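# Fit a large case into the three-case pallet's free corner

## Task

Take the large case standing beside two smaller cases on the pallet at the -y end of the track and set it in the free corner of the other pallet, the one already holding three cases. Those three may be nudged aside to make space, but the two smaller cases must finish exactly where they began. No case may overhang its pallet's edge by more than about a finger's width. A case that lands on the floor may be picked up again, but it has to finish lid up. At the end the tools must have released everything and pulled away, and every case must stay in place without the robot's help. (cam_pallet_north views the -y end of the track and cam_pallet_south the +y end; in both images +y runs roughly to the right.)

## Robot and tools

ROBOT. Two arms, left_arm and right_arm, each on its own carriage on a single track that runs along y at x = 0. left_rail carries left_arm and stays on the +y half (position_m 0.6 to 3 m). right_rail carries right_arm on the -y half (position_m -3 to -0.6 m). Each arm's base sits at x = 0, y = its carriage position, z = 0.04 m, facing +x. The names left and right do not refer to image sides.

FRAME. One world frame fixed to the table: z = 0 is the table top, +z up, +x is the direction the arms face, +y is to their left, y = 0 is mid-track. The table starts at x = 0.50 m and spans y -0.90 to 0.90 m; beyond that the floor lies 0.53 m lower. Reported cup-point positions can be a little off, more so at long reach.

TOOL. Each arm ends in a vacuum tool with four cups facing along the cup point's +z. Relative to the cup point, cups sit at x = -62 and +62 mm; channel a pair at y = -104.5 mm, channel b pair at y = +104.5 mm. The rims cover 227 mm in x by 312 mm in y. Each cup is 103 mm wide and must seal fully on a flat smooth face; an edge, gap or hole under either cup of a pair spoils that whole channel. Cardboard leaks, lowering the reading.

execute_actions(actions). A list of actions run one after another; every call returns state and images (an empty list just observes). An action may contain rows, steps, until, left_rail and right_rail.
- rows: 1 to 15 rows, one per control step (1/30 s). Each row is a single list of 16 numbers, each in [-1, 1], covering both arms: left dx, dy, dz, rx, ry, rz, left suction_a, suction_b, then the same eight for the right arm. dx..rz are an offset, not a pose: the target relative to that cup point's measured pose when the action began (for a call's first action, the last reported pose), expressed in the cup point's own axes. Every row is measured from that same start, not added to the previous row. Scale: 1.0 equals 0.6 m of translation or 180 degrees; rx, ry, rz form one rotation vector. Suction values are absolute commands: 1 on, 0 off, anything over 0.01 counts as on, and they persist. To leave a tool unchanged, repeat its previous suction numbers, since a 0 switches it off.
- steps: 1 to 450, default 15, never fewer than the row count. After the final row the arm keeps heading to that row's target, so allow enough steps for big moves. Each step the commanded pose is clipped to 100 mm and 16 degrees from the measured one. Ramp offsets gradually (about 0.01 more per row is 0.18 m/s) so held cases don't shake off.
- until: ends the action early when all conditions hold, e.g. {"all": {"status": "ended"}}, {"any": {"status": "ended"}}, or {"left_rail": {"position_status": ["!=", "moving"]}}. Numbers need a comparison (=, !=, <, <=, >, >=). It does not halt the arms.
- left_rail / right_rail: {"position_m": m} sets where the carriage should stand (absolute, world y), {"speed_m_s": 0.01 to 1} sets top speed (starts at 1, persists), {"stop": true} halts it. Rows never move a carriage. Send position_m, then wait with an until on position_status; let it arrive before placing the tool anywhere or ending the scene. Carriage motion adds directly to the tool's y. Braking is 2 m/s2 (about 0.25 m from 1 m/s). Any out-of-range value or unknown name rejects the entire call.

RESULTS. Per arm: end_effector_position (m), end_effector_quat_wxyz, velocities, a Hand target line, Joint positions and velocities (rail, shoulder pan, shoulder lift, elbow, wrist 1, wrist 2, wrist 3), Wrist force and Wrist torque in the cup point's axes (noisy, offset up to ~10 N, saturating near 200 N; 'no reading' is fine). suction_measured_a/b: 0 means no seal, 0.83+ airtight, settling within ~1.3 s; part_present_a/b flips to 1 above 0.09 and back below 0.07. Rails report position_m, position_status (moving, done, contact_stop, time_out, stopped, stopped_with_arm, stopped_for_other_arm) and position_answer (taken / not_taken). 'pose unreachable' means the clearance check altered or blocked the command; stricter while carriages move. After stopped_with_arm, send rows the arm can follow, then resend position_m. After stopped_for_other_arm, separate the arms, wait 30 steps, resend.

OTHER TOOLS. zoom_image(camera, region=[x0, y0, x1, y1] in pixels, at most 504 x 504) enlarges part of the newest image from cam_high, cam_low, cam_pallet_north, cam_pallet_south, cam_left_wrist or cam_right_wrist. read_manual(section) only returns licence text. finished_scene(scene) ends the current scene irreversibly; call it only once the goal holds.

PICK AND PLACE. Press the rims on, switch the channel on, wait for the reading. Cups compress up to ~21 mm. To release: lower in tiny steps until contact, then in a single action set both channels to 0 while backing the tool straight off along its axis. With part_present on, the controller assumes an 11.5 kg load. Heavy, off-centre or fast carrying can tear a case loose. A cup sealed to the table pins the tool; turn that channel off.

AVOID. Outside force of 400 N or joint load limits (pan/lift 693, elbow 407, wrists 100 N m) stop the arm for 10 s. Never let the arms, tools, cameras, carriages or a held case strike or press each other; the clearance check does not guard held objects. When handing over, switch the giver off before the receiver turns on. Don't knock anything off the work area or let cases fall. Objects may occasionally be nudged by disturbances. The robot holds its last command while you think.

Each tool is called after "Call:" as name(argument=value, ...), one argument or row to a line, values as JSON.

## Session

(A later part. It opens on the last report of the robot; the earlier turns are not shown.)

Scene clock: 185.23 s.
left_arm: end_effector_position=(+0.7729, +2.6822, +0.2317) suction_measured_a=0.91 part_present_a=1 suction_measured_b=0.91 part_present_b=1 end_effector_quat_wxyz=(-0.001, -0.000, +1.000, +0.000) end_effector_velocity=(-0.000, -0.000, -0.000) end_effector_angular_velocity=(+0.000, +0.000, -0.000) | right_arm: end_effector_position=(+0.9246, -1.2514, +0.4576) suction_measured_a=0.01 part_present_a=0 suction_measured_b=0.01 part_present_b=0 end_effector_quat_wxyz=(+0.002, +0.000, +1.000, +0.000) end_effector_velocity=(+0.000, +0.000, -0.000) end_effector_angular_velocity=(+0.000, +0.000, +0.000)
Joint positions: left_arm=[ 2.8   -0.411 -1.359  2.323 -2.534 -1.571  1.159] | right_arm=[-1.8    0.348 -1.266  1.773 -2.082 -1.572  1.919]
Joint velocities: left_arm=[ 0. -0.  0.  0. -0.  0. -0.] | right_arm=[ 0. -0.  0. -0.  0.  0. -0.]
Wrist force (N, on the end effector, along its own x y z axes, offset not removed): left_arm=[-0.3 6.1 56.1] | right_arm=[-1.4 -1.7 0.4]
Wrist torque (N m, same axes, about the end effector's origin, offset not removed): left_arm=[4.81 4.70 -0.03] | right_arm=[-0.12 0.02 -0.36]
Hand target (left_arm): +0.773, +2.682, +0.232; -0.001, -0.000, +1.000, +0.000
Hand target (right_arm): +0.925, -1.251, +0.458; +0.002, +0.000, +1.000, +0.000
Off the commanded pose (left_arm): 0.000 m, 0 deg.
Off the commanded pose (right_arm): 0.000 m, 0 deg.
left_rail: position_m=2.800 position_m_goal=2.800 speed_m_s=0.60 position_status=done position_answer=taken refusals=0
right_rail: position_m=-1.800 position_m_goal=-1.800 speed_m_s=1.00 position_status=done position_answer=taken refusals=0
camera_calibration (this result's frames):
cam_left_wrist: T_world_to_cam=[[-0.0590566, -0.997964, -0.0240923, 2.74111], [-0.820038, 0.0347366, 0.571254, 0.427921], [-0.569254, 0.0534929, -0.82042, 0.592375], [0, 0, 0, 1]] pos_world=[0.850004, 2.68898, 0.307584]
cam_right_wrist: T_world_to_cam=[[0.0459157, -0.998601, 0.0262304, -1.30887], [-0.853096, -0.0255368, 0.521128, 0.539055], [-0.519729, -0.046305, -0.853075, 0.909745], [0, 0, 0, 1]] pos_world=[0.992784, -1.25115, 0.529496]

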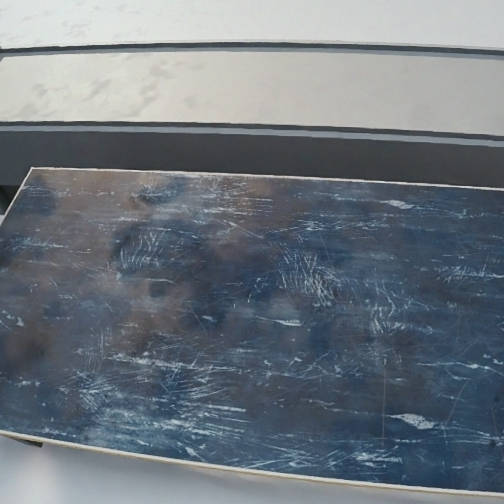

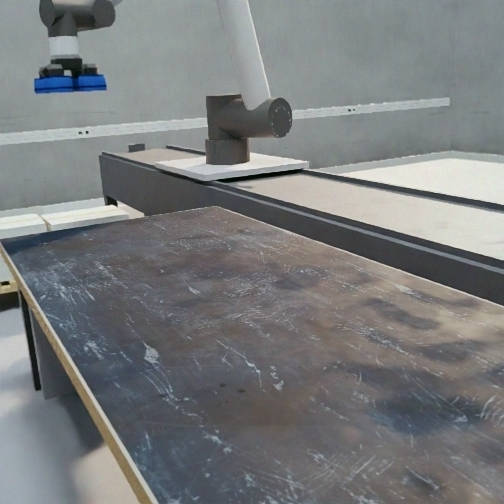

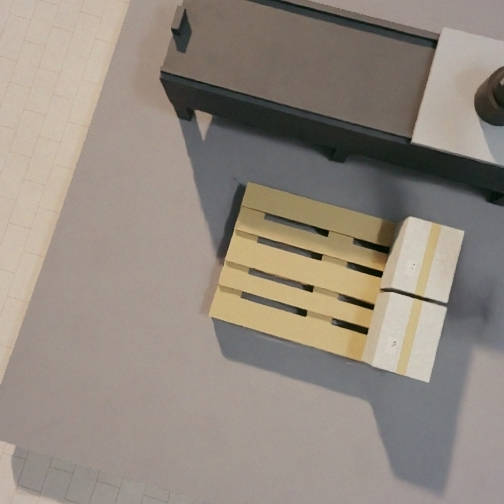

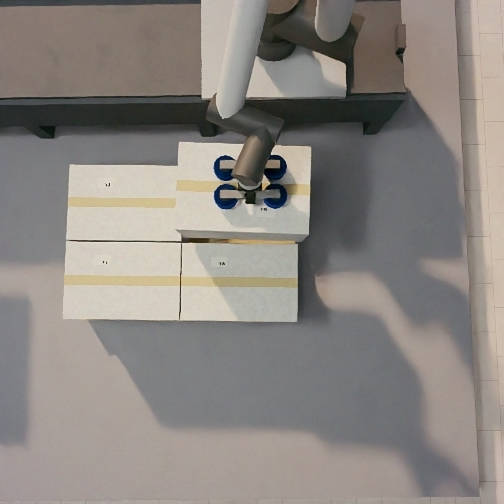

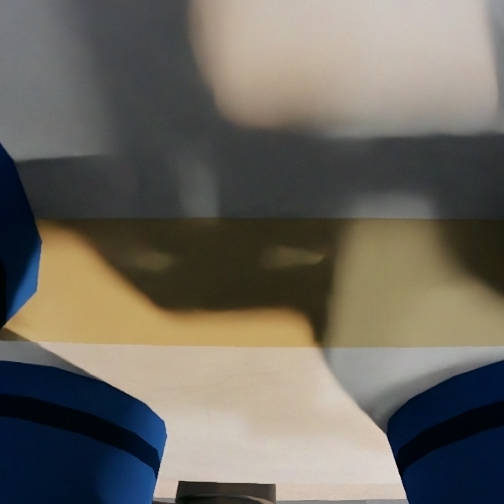

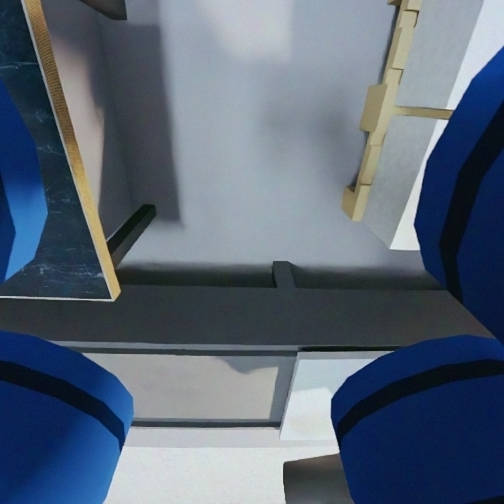

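Call:
execute_actions(
  actions=[
    {"rows":[[0.008,-0.015,0,0,0,-0.005,1,1,0,0,0,0,0,0,0,0]],"steps":15},
    {"rows":[[0,0,0.04,0,0,0,1,1,0,0,0,0,0,0,0,0],[0,0,0.08,0,0,0,1,1,0,0,0,0,0,0,0,0],[0,0,0.12,0,0,0,1,1,0,0,0,0,0,0,0,0],[0,0,0.16,0,0,0,1,1,0,0,0,0,0,0,0,0]],"steps":25},
  ],
)

Call:
zoom_image(
  camera="cam_pallet_south",
  region=[50,110,350,340],
)

Scene clock: 199.83 s.
left_arm: end_effector_position=(+0.7680, +2.6734, +0.1361) suction_measured_a=0.91 part_present_a=1 suction_measured_b=0.91 part_present_b=1 end_effector_quat_wxyz=(-0.001, -0.008, +1.000, +0.000) end_effector_velocity=(+0.000, +0.000, -0.003) end_effector_angular_velocity=(-0.000, -0.000, +0.000) | right_arm: end_effector_position=(+0.9246, -1.2514, +0.4576) suction_measured_a=0.01 part_present_a=0 suction_measured_b=0.01 part_present_b=0 end_effector_quat_wxyz=(+0.002, +0.000, +1.000, +0.000) end_effector_velocity=(+0.000, +0.000, -0.000) end_effector_angular_velocity=(+0.000, +0.000, +0.000)
Joint positions: left_arm=[ 2.8   -0.425 -1.227  2.37  -2.713 -1.571  1.131] | right_arm=[-1.8    0.348 -1.266  1.773 -2.082 -1.572  1.919]
Joint velocities: left_arm=[ 0.     0.     0.005  0.001 -0.006  0.     0.   ] | right_arm=[ 0. -0.  0. -0.  0.  0. -0.]
Wrist force (N, on the end effector, along its own x y z axes, offset not removed): left_arm=[-2.3 1.9 56.0] | right_arm=[-1.7 0.1 3.6]
Wrist torque (N m, same axes, about the end effector's origin, offset not removed): left_arm=[4.00 4.96 -0.01] | right_arm=[0.21 0.00 -0.22]
Hand target (left_arm): +0.768, +2.673, +0.136; -0.001, -0.008, +1.000, +0.000
Hand target (right_arm): +0.925, -1.251, +0.458; +0.002, +0.000, +1.000, +0.000
Off the commanded pose (left_arm): 0.000 m, 0 deg.
Off the commanded pose (right_arm): 0.000 m, 0 deg.
left_rail: position_m=2.800 position_m_goal=2.800 speed_m_s=0.60 position_status=done position_answer=taken refusals=0
right_rail: position_m=-1.800 position_m_goal=-1.800 speed_m_s=1.00 position_status=done position_answer=taken refusals=0
camera_calibration (this result's frames):
cam_left_wrist: T_world_to_cam=[[-0.0438542, -0.998748, -0.0240761, 2.72019], [-0.820427, 0.0222519, 0.571318, 0.512483], [-0.570067, 0.0448074, -0.820375, 0.535472], [0, 0, 0, 1]] pos_world=[0.845002, 2.68139, 0.211989]
cam_right_wrist: T_world_to_cam=[[0.0459156, -0.998601, 0.0262303, -1.30887], [-0.853096, -0.0255369, 0.521128, 0.539055], [-0.519729, -0.0463049, -0.853075, 0.909745], [0, 0, 0, 1]] pos_world=[0.992785, -1.25115, 0.529496]

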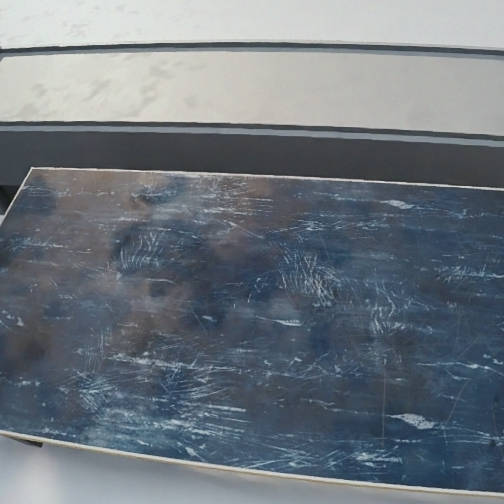

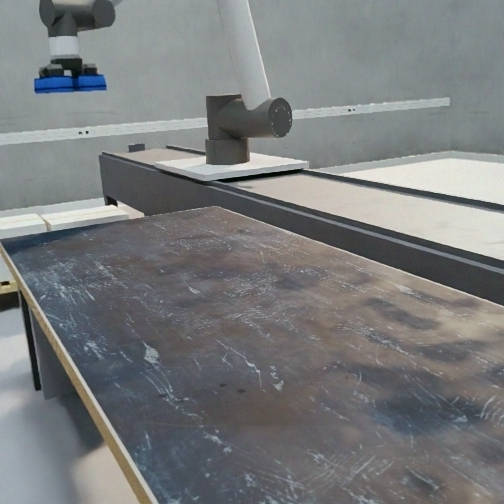

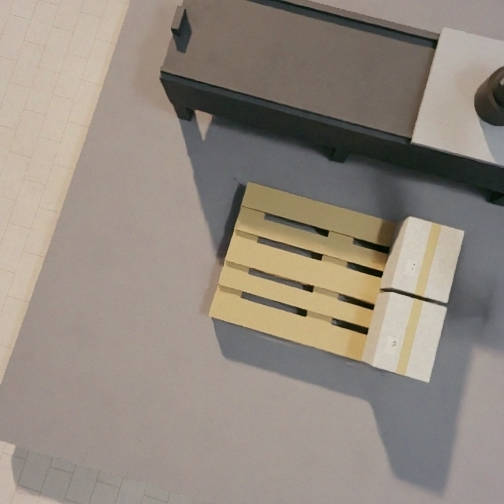

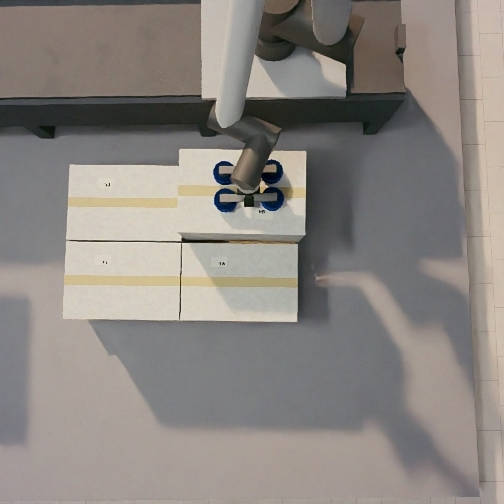

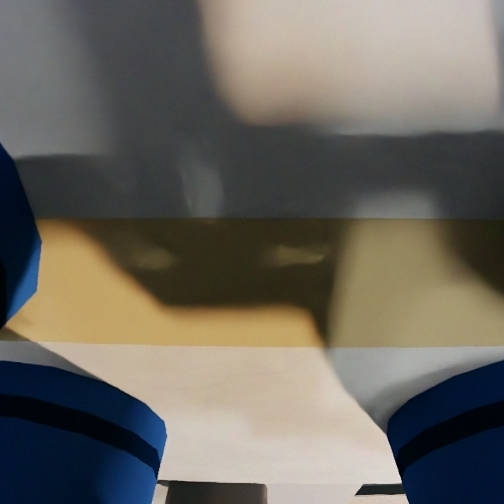

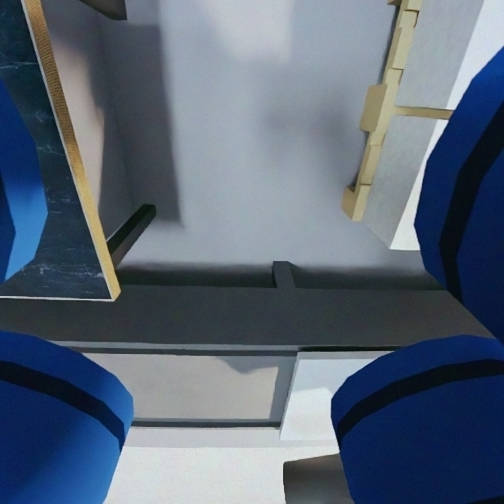

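Region (50, 110, 350, 340) of cam_pallet_south's 504x504 image, scaled by 1.680, with more detail than that image has; it fills the top 386 rows of this view, and the rest is white.

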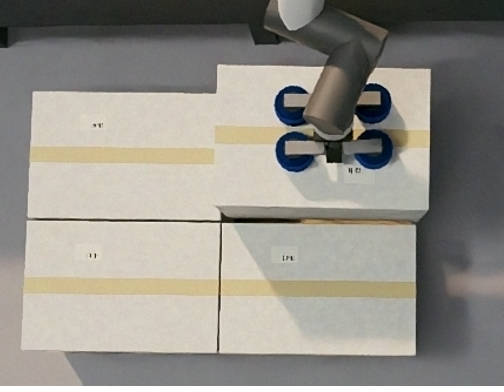

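Call:
execute_actions(
  actions=[
    {"rows":[[0,0,0.04,0,0,0,1,1,0,0,0,0,0,0,0,0],[0,0,0.08,0,0,0,1,1,0,0,0,0,0,0,0,0],[0,0,0.12,0,0,0,1,1,0,0,0,0,0,0,0,0],[0,0,0.16,0,0,0,1,1,0,0,0,0,0,0,0,0],[0,0,0.2,0,0,0,1,1,0,0,0,0,0,0,0,0],[0,0,0.24,0,0,0,1,1,0,0,0,0,0,0,0,0],[0,0,0.28,0,0,0,1,1,0,0,0,0,0,0,0,0],[0,0,0.32,0,0,0,1,1,0,0,0,0,0,0,0,0],[0,0,0.36,0,0,0,1,1,0,0,0,0,0,0,0,0]],"steps":30},
  ],
)

Scene clock: 210.07 s.
left_arm: end_effector_position=(+0.7674, +2.6735, -0.0789) suction_measured_a=0.91 part_present_a=1 suction_measured_b=0.91 part_present_b=1 end_effector_quat_wxyz=(-0.001, -0.008, +1.000, +0.000) end_effector_velocity=(+0.001, -0.000, -0.006) end_effector_angular_velocity=(-0.001, -0.002, +0.000) | right_arm: end_effector_position=(+0.9246, -1.2514, +0.4576) suction_measured_a=0.01 part_present_a=0 suction_measured_b=0.01 part_present_b=0 end_effector_quat_wxyz=(+0.002, +0.000, +1.000, +0.000) end_effector_velocity=(+0.000, -0.000, -0.000) end_effector_angular_velocity=(-0.000, +0.000, -0.000)
Joint positions: left_arm=[ 2.8   -0.425 -0.874  2.391 -3.086 -1.571  1.131] | right_arm=[-1.8    0.348 -1.266  1.773 -2.082 -1.572  1.919]
Joint velocities: left_arm=[ 0.     0.     0.011 -0.002 -0.011  0.     0.   ] | right_arm=[ 0. -0.  0. -0. -0. -0.  0.]
Wrist force (N, on the end effector, along its own x y z axes, offset not removed): left_arm=[5.0 2.5 59.1] | right_arm=[-2.5 -3.0 2.4]
Wrist torque (N m, same axes, about the end effector's origin, offset not removed): left_arm=[4.14 4.13 -0.02] | right_arm=[-0.16 0.13 -0.24]
Hand target (left_arm): +0.768, +2.673, -0.080; -0.001, -0.008, +1.000, +0.000
Hand target (right_arm): +0.925, -1.251, +0.458; +0.002, +0.000, +1.000, +0.000
Off the commanded pose (left_arm): 0.001 m, 0 deg.
Off the commanded pose (right_arm): 0.000 m, 0 deg.
left_rail: position_m=2.800 position_m_goal=2.800 speed_m_s=0.60 position_status=done position_answer=taken refusals=0
right_rail: position_m=-1.800 position_m_goal=-1.800 speed_m_s=1.00 position_status=done position_answer=taken refusals=0
camera_calibration (this result's frames):
cam_left_wrist: T_world_to_cam=[[-0.0438734, -0.998746, -0.0241253, 2.71511], [-0.820337, 0.0222325, 0.571448, 0.634916], [-0.570195, 0.0448623, -0.820283, 0.358708], [0, 0, 0, 1]] pos_world=[0.8445, 2.6815, -0.00307668]
cam_right_wrist: T_world_to_cam=[[0.0459155, -0.998601, 0.0262303, -1.30887], [-0.853096, -0.0255367, 0.521129, 0.539055], [-0.51973, -0.0463049, -0.853075, 0.909745], [0, 0, 0, 1]] pos_world=[0.992785, -1.25115, 0.529496]

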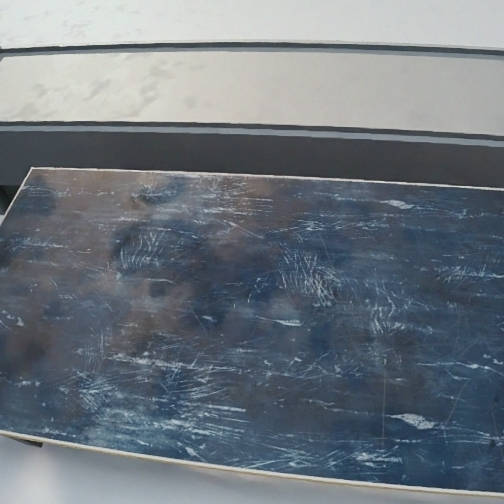

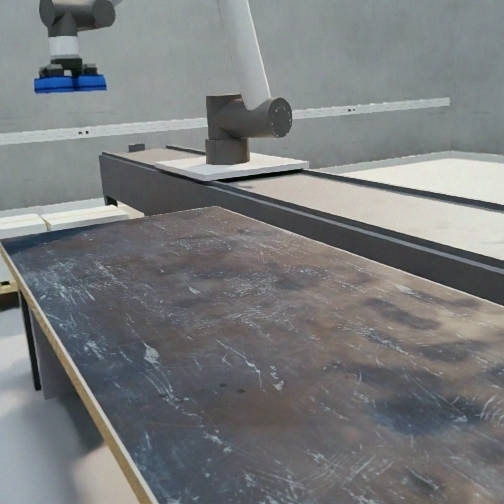

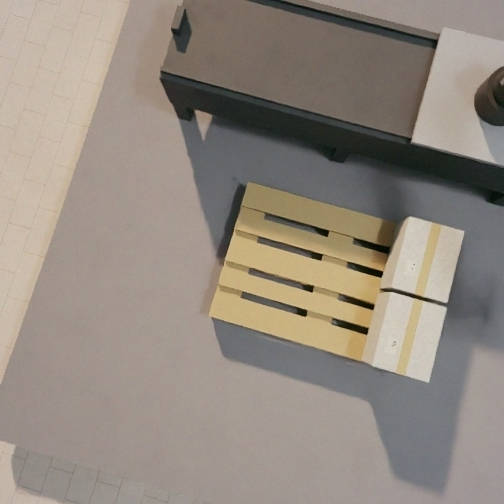

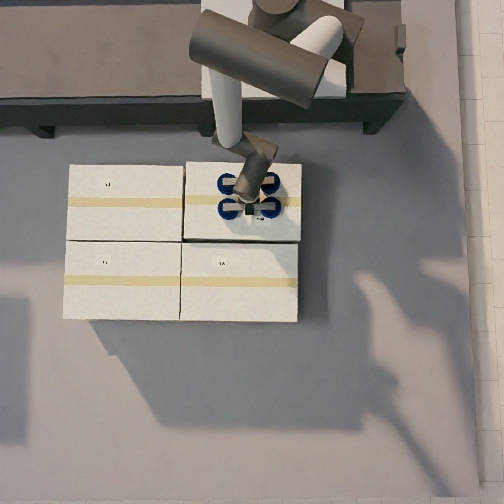

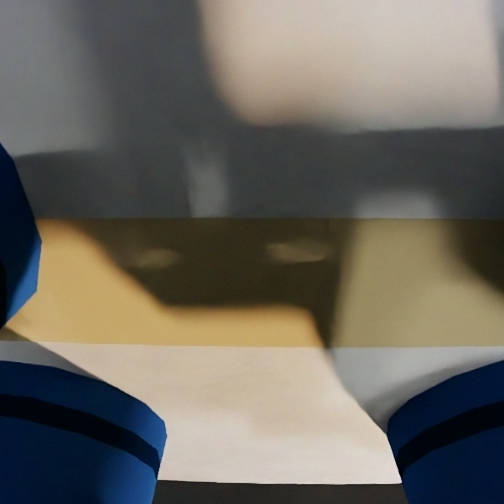

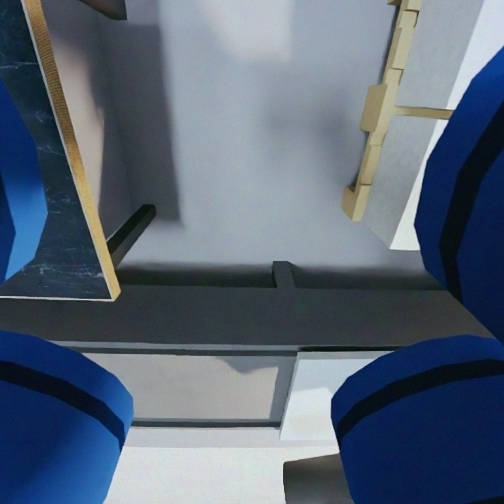

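Call:
execute_actions(
  actions=[
    {"rows":[[-0.008,0,0.01,0,0,0,1,1,0,0,0,0,0,0,0,0],[-0.008,0,0.02,0,0,0,1,1,0,0,0,0,0,0,0,0],[-0.008,0,0.028,0,0,0,1,1,0,0,0,0,0,0,0,0]],"steps":15},
  ],
)

Call:
zoom_image(
  camera="cam_pallet_south",
  region=[150,140,330,260],
)

Scene clock: 217.80 s.
left_arm: end_effector_position=(+0.7721, +2.6736, -0.0952) suction_measured_a=0.91 part_present_a=1 suction_measured_b=0.91 part_present_b=1 end_effector_quat_wxyz=(-0.001, -0.008, +1.000, +0.000) end_effector_velocity=(+0.001, -0.000, -0.004) end_effector_angular_velocity=(-0.000, -0.000, +0.000) | right_arm: end_effector_position=(+0.9246, -1.2514, +0.4576) suction_measured_a=0.01 part_present_a=0 suction_measured_b=0.01 part_present_b=0 end_effector_quat_wxyz=(+0.002, +0.000, +1.000, +0.000) end_effector_velocity=(-0.000, -0.000, +0.000) end_effector_angular_velocity=(+0.000, -0.000, -0.000)
Joint positions: left_arm=[ 2.8   -0.422 -0.846  2.381 -3.105 -1.571  1.133] | right_arm=[-1.8    0.348 -1.266  1.773 -2.082 -1.572  1.919]
Joint velocities: left_arm=[ 0.     0.001  0.008 -0.002 -0.006  0.     0.001] | right_arm=[ 0.  0. -0.  0. -0. -0.  0.]
Wrist force (N, on the end effector, along its own x y z axes, offset not removed): left_arm=[-0.8 -3.5 55.5] | right_arm=[-3.9 0.9 -0.4]
Wrist torque (N m, same axes, about the end effector's origin, offset not removed): left_arm=[3.26 4.90 -0.07] | right_arm=[0.28 0.25 -0.34]
Hand target (left_arm): +0.772, +2.673, -0.096; -0.001, -0.008, +1.000, +0.000
Hand target (right_arm): +0.925, -1.251, +0.458; +0.002, +0.000, +1.000, +0.000
Off the commanded pose (left_arm): 0.001 m, 0 deg.
Off the commanded pose (right_arm): 0.000 m, 0 deg.
left_rail: position_m=2.800 position_m_goal=2.800 speed_m_s=0.60 position_status=done position_answer=taken refusals=0
right_rail: position_m=-1.800 position_m_goal=-1.800 speed_m_s=1.00 position_status=done position_answer=taken refusals=0
camera_calibration (this result's frames):
cam_left_wrist: T_world_to_cam=[[-0.0438704, -0.998744, -0.0241937, 2.71501], [-0.820342, 0.0221912, 0.571443, 0.648122], [-0.570188, 0.0449165, -0.820285, 0.347875], [0, 0, 0, 1]] pos_world=[0.849144, 2.68159, -0.0193218]
cam_right_wrist: T_world_to_cam=[[0.0459158, -0.998601, 0.0262303, -1.30887], [-0.853096, -0.025537, 0.521128, 0.539055], [-0.519729, -0.0463049, -0.853075, 0.909745], [0, 0, 0, 1]] pos_world=[0.992784, -1.25115, 0.529496]

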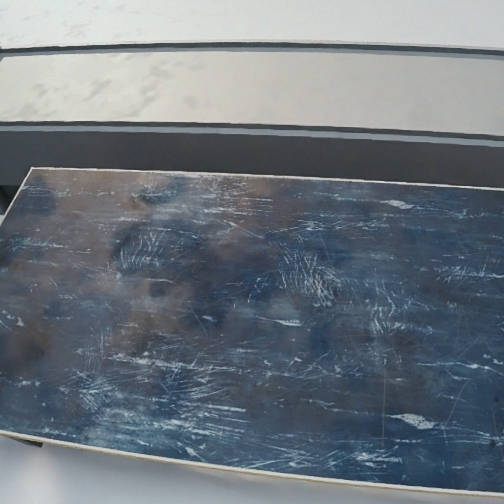

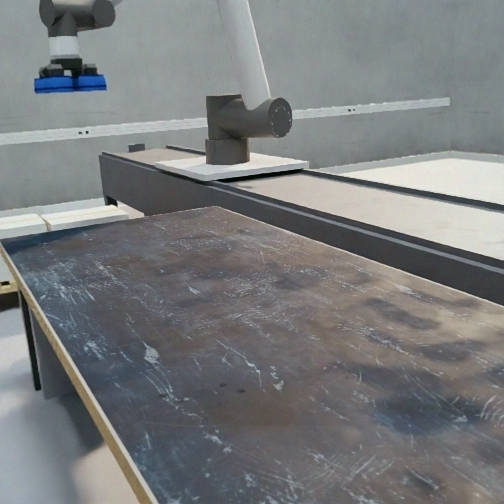

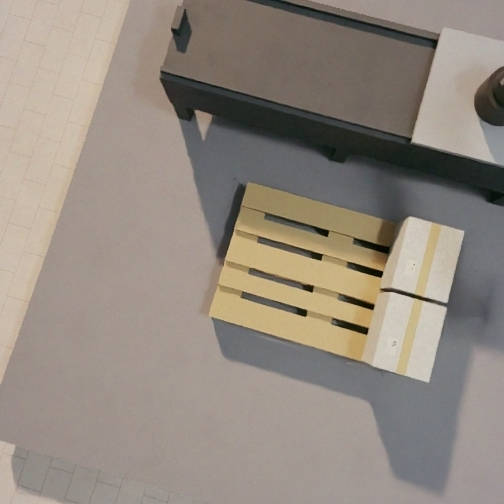

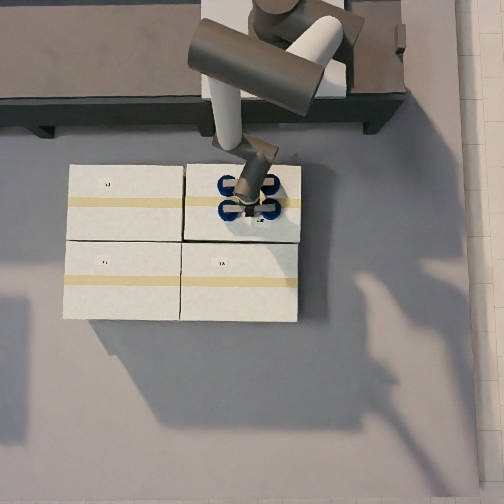

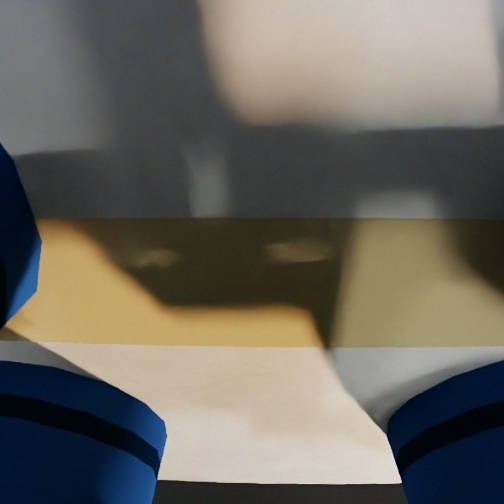

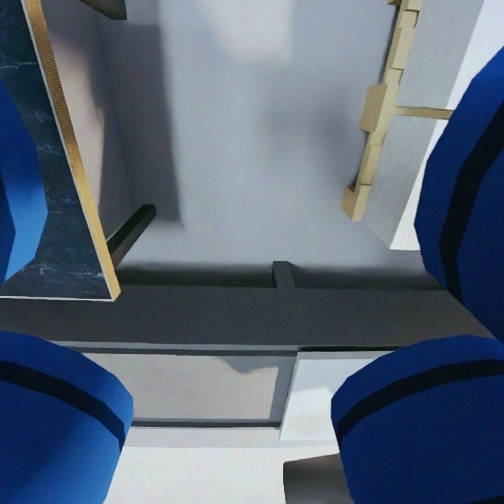

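Region (150, 140, 330, 260) of cam_pallet_south's 504x504 image, scaled by 2.800, with more detail than that image has.

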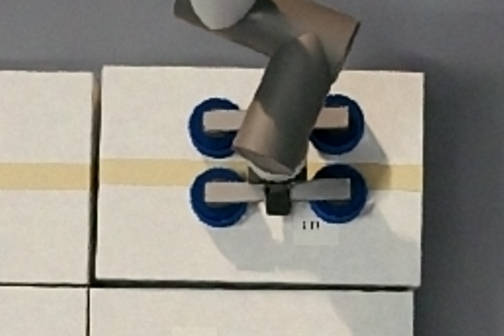

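Call:
execute_actions(
  actions=[
    {"rows":[[0,-0.013,0,0,0,0,1,1,0,0,0,0,0,0,0,0]],"steps":10},
    {"rows":[[0,0,0.005,0,0,0,1,1,0,0,0,0,0,0,0,0],[0,0,0.01,0,0,0,1,1,0,0,0,0,0,0,0,0]],"steps":10},
    {"rows":[[0,0,-0.4,0,0,0,0,0,0,0,0,0,0,0,0,0]],"steps":40},
  ],
)

Call:
zoom_image(
  camera="cam_pallet_south",
  region=[50,110,350,340],
)

Scene clock: 227.77 s.
left_arm: end_effector_position=(+0.7726, +2.6664, +0.1392) suction_measured_a=0.00 part_present_a=0 suction_measured_b=0.00 part_present_b=0 end_effector_quat_wxyz=(-0.001, -0.008, +1.000, +0.000) end_effector_velocity=(+0.000, -0.000, +0.001) end_effector_angular_velocity=(+0.000, +0.000, -0.000) | right_arm: end_effector_position=(+0.9246, -1.2514, +0.4576) suction_measured_a=0.01 part_present_a=0 suction_measured_b=0.01 part_present_b=0 end_effector_quat_wxyz=(+0.002, +0.000, +1.000, +0.000) end_effector_velocity=(+0.000, -0.000, -0.000) end_effector_angular_velocity=(-0.000, +0.000, +0.000)
Joint positions: left_arm=[ 2.8   -0.431 -1.227  2.361 -2.703 -1.571  1.125] | right_arm=[-1.8    0.348 -1.266  1.773 -2.082 -1.572  1.919]
Joint velocities: left_arm=[ 0.    -0.    -0.001 -0.     0.001 -0.    -0.   ] | right_arm=[ 0. -0.  0. -0.  0.  0. -0.]
Wrist force (N, on the end effector, along its own x y z axes, offset not removed): left_arm=[0.6 2.0 1.7] | right_arm=[-3.1 -1.9 -1.1]
Wrist torque (N m, same axes, about the end effector's origin, offset not removed): left_arm=[-0.40 -0.21 0.04] | right_arm=[-0.07 0.17 -0.26]
Hand target (left_arm): +0.773, +2.666, +0.139; -0.001, -0.008, +1.000, +0.000
Hand target (right_arm): +0.925, -1.251, +0.458; +0.002, +0.000, +1.000, +0.000
Off the commanded pose (left_arm): 0.000 m, 0 deg.
Off the commanded pose (right_arm): 0.000 m, 0 deg.
left_rail: position_m=2.800 position_m_goal=2.800 speed_m_s=0.60 position_status=done position_answer=taken refusals=0
right_rail: position_m=-1.800 position_m_goal=-1.800 speed_m_s=1.00 position_status=done position_answer=taken refusals=0
camera_calibration (this result's frames):
cam_left_wrist: T_world_to_cam=[[-0.0437664, -0.99875, -0.0241442, 2.71345], [-0.820292, 0.0221301, 0.571516, 0.514872], [-0.570268, 0.0448185, -0.820235, 0.541092], [0, 0, 0, 1]] pos_world=[0.849671, 2.67441, 0.215079]
cam_right_wrist: T_world_to_cam=[[0.0459156, -0.998601, 0.0262301, -1.30887], [-0.853096, -0.0255369, 0.521128, 0.539055], [-0.519729, -0.0463048, -0.853075, 0.909745], [0, 0, 0, 1]] pos_world=[0.992785, -1.25115, 0.529496]

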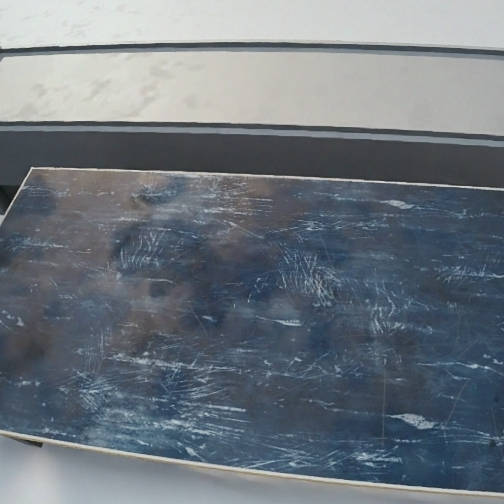

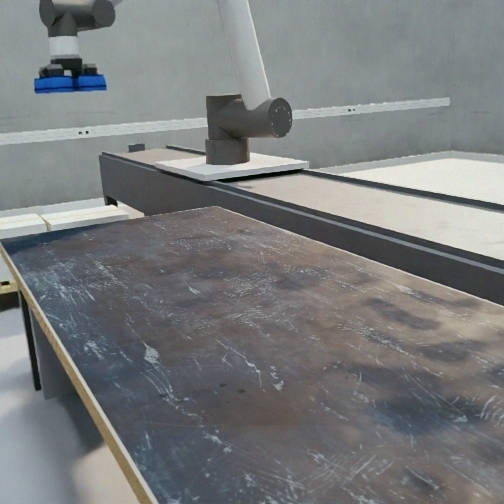

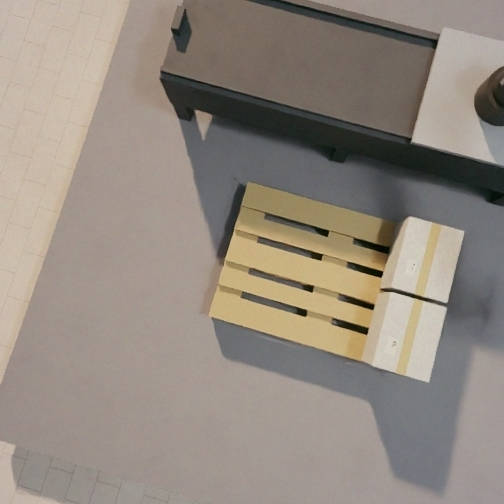

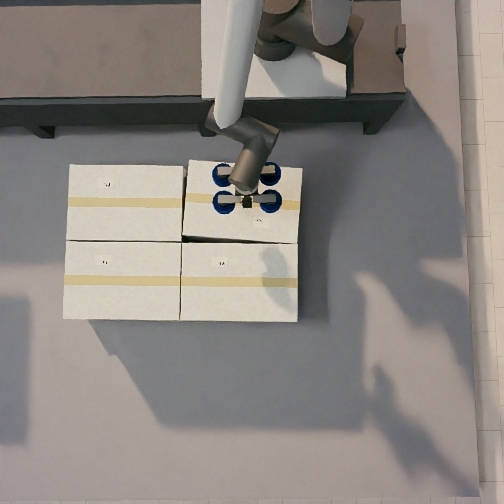

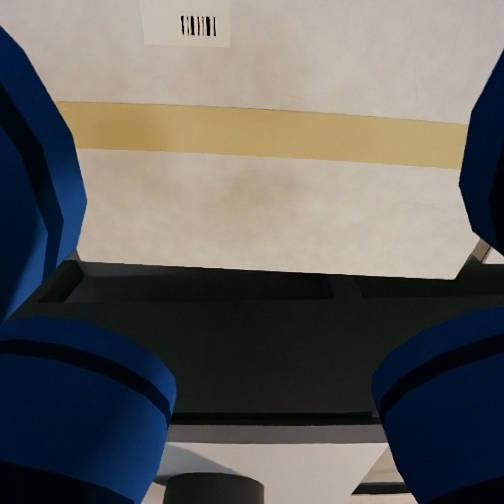

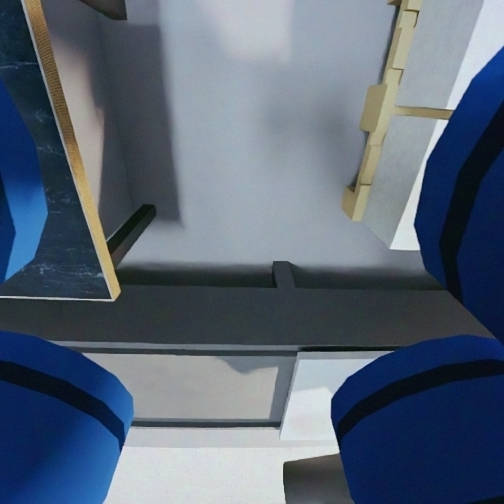

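Region (50, 110, 350, 340) of cam_pallet_south's 504x504 image, scaled by 1.680, with more detail than that image has; it fills the top 386 rows of this view, and the rest is white.

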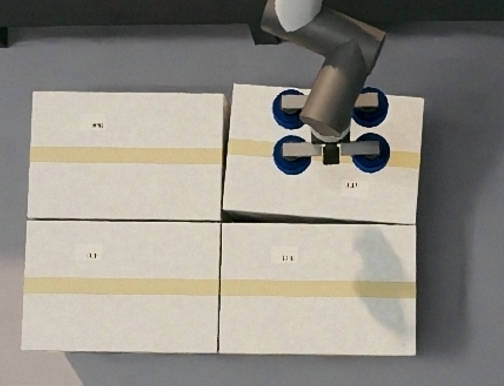

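Call:
execute_actions(
  actions=[
    {"rows":[[0,0,0.385,0,0,0,0,0,0,0,0,0,0,0,0,0]],"steps":35},
    {"rows":[[0,0,0,0,0,0,1,1,0,0,0,0,0,0,0,0]],"steps":40},
    {"rows":[[0,0,-0.01,0,0,0,1,1,0,0,0,0,0,0,0,0],[0,0,-0.02,0,0,0,1,1,0,0,0,0,0,0,0,0]],"steps":15},
  ],
)

Call:
zoom_image(
  camera="cam_pallet_south",
  region=[150,140,330,260],
)

Scene clock: 246.20 s.
left_arm: end_effector_position=(+0.7721, +2.6666, -0.0798) suction_measured_a=0.91 part_present_a=1 suction_measured_b=0.91 part_present_b=1 end_effector_quat_wxyz=(-0.001, -0.008, +1.000, +0.000) end_effector_velocity=(-0.000, +0.000, +0.003) end_effector_angular_velocity=(+0.000, +0.000, +0.000) | right_arm: end_effector_position=(+0.9246, -1.2514, +0.4576) suction_measured_a=0.01 part_present_a=0 suction_measured_b=0.01 part_present_b=0 end_effector_quat_wxyz=(+0.002, +0.000, +1.000, +0.000) end_effector_velocity=(-0.000, -0.000, +0.000) end_effector_angular_velocity=(+0.000, -0.000, -0.000)
Joint positions: left_arm=[ 2.8   -0.431 -0.872  2.382 -3.08  -1.571  1.125] | right_arm=[-1.8    0.348 -1.266  1.773 -2.082 -1.572  1.919]
Joint velocities: left_arm=[ 0.    -0.    -0.005  0.     0.005  0.    -0.   ] | right_arm=[ 0. -0. -0.  0. -0. -0.  0.]
Wrist force (N, on the end effector, along its own x y z axes, offset not removed): left_arm=[-1.0 4.5 57.3] | right_arm=[-2.9 0.8 1.6]
Wrist torque (N m, same axes, about the end effector's origin, offset not removed): left_arm=[4.90 4.22 0.02] | right_arm=[0.27 0.18 -0.22]
Hand target (left_arm): +0.772, +2.666, -0.079; -0.001, -0.008, +1.000, +0.000
Hand target (right_arm): +0.925, -1.251, +0.458; +0.002, +0.000, +1.000, +0.000
Off the commanded pose (left_arm): 0.000 m, 0 deg.
Off the commanded pose (right_arm): 0.000 m, 0 deg.
left_rail: position_m=2.800 position_m_goal=2.800 speed_m_s=0.60 position_status=done position_answer=taken refusals=0
right_rail: position_m=-1.800 position_m_goal=-1.800 speed_m_s=1.00 position_status=done position_answer=taken refusals=0
camera_calibration (this result's frames):
cam_left_wrist: T_world_to_cam=[[-0.043766, -0.998749, -0.0241683, 2.70827], [-0.82028, 0.022115, 0.571535, 0.639674], [-0.570285, 0.0448385, -0.820222, 0.361125], [0, 0, 0, 1]] pos_world=[0.849186, 2.67454, -0.00393856]
cam_right_wrist: T_world_to_cam=[[0.0459155, -0.998601, 0.0262303, -1.30887], [-0.853096, -0.0255367, 0.521128, 0.539055], [-0.519729, -0.0463048, -0.853075, 0.909745], [0, 0, 0, 1]] pos_world=[0.992785, -1.25115, 0.529496]

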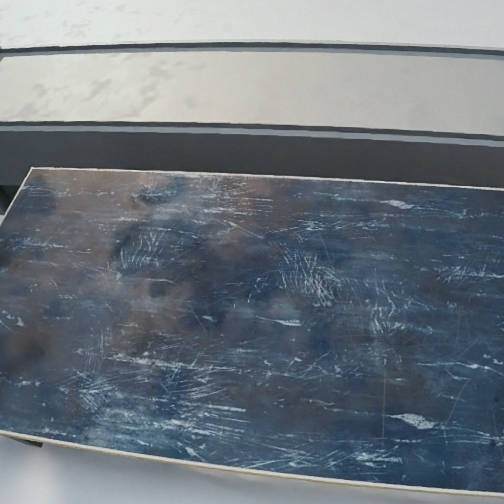

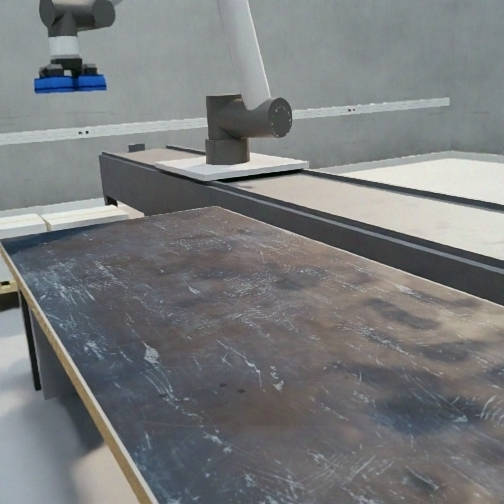

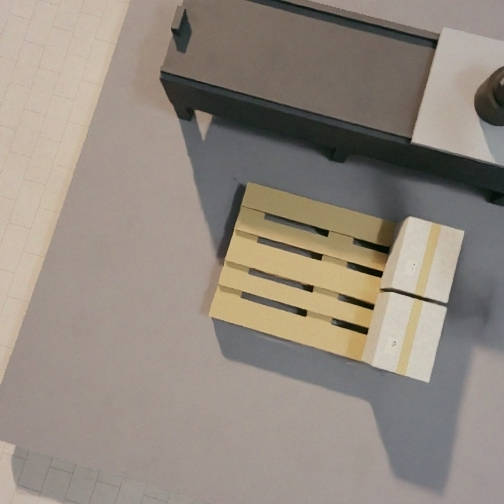

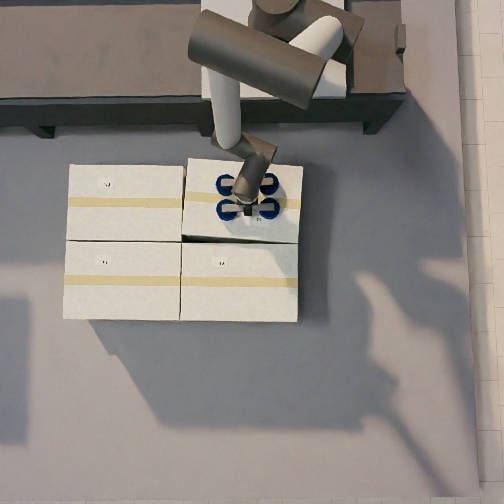

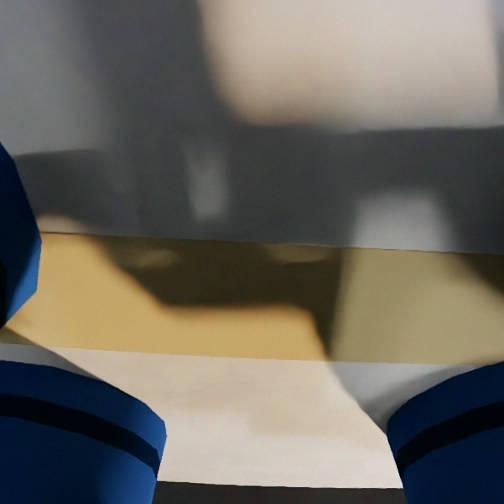

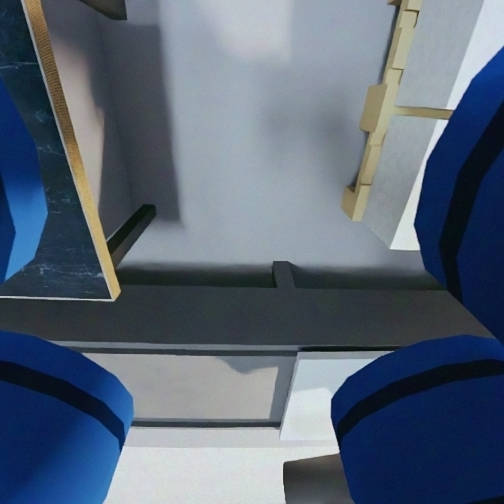

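Region (150, 140, 330, 260) of cam_pallet_south's 504x504 image, scaled by 2.800, with more detail than that image has.

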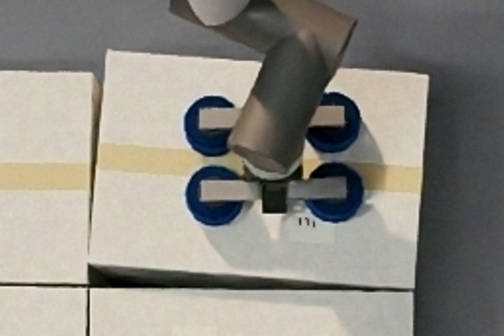

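Call:
execute_actions(
  actions=[
    {"rows":[[0,0,0,0,0,-0.01,1,1,0,0,0,0,0,0,0,0],[0,0,0,0,0,-0.02,1,1,0,0,0,0,0,0,0,0]],"steps":20},
    {"rows":[[0,0,0.01,0,0,0,1,1,0,0,0,0,0,0,0,0],[0,0,0.02,0,0,0,1,1,0,0,0,0,0,0,0,0],[0,0,0.03,0,0,0,1,1,0,0,0,0,0,0,0,0],[0,0,0.038,0,0,0,1,1,0,0,0,0,0,0,0,0]],"steps":15},
  ],
)

Call:
zoom_image(
  camera="cam_pallet_south",
  region=[150,140,330,260],
)

Scene clock: 256.17 s.
left_arm: end_effector_position=(+0.7720, +2.6667, -0.1016) suction_measured_a=0.91 part_present_a=1 suction_measured_b=0.91 part_present_b=1 end_effector_quat_wxyz=(-0.001, -0.039, +0.999, +0.000) end_effector_velocity=(+0.000, -0.000, -0.007) end_effector_angular_velocity=(-0.000, -0.001, -0.000) | right_arm: end_effector_position=(+0.9246, -1.2514, +0.4576) suction_measured_a=0.01 part_present_a=0 suction_measured_b=0.01 part_present_b=0 end_effector_quat_wxyz=(+0.002, +0.000, +1.000, +0.000) end_effector_velocity=(-0.000, -0.000, +0.000) end_effector_angular_velocity=(+0.000, -0.000, +0.000)
Joint positions: left_arm=[ 2.8   -0.431 -0.835  2.378 -3.112 -1.571  1.062] | right_arm=[-1.8    0.348 -1.266  1.773 -2.082 -1.572  1.919]
Joint velocities: left_arm=[ 0.    -0.     0.013 -0.002 -0.012  0.     0.   ] | right_arm=[ 0. -0. -0.  0.  0. -0. -0.]
Wrist force (N, on the end effector, along its own x y z axes, offset not removed): left_arm=[1.4 5.1 58.0] | right_arm=[-2.8 -0.9 2.6]
Wrist torque (N m, same axes, about the end effector's origin, offset not removed): left_arm=[5.24 3.79 -0.09] | right_arm=[0.07 0.08 -0.30]
Hand target (left_arm): +0.772, +2.667, -0.103; -0.001, -0.039, +0.999, +0.000
Hand target (right_arm): +0.925, -1.251, +0.458; +0.002, +0.000, +1.000, +0.000
Off the commanded pose (left_arm): 0.001 m, 0 deg.
Off the commanded pose (right_arm): 0.000 m, 0 deg.
left_rail: position_m=2.800 position_m_goal=2.800 speed_m_s=0.60 position_status=done position_answer=taken refusals=0
right_rail: position_m=-1.800 position_m_goal=-1.800 speed_m_s=1.00 position_status=done position_answer=taken refusals=0
camera_calibration (this result's frames):
cam_left_wrist: T_world_to_cam=[[0.0187037, -0.99953, -0.0243054, 2.66168], [-0.820024, -0.0292438, 0.571581, 0.788841], [-0.572023, 0.00924032, -0.820185, 0.439416], [0, 0, 0, 1]] pos_world=[0.848441, 2.67943, -0.0257911]
cam_right_wrist: T_world_to_cam=[[0.0459156, -0.998601, 0.0262302, -1.30887], [-0.853096, -0.0255369, 0.521128, 0.539055], [-0.519729, -0.0463049, -0.853075, 0.909745], [0, 0, 0, 1]] pos_world=[0.992785, -1.25115, 0.529496]

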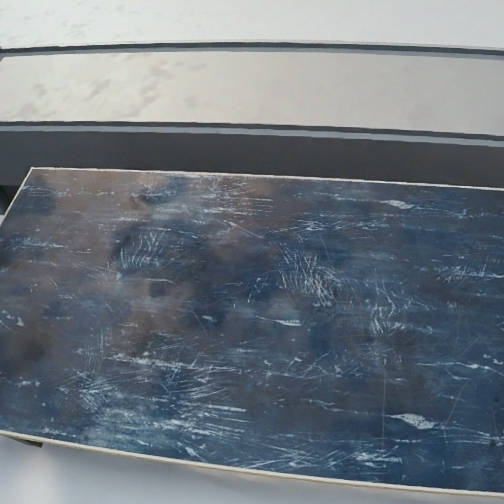

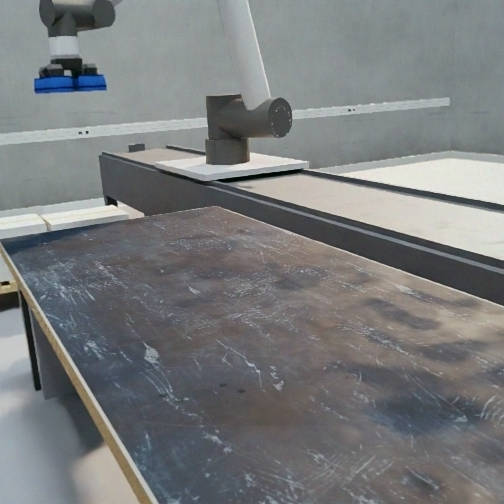

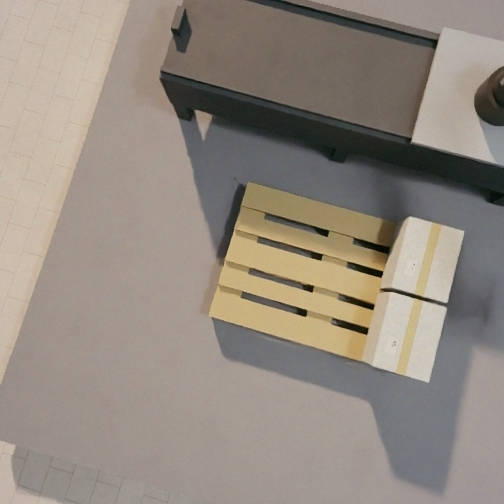

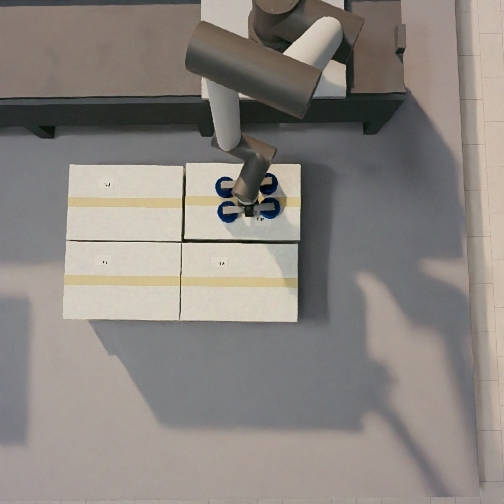

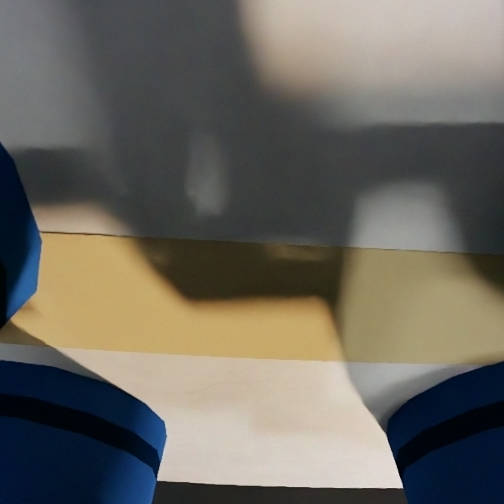

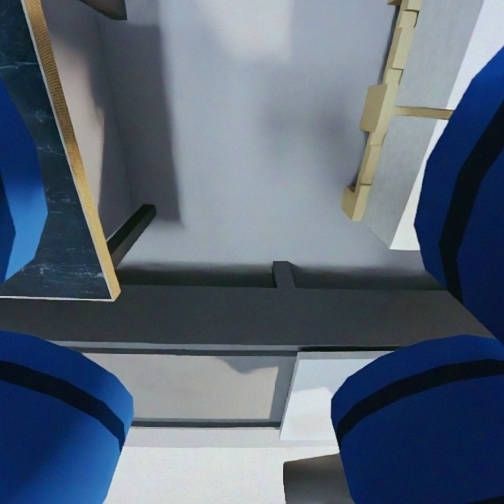

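Region (150, 140, 330, 260) of cam_pallet_south's 504x504 image, scaled by 2.800, with more detail than that image has.

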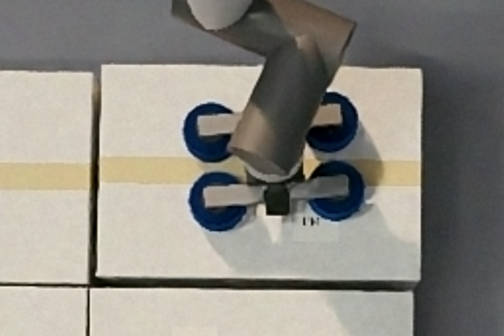

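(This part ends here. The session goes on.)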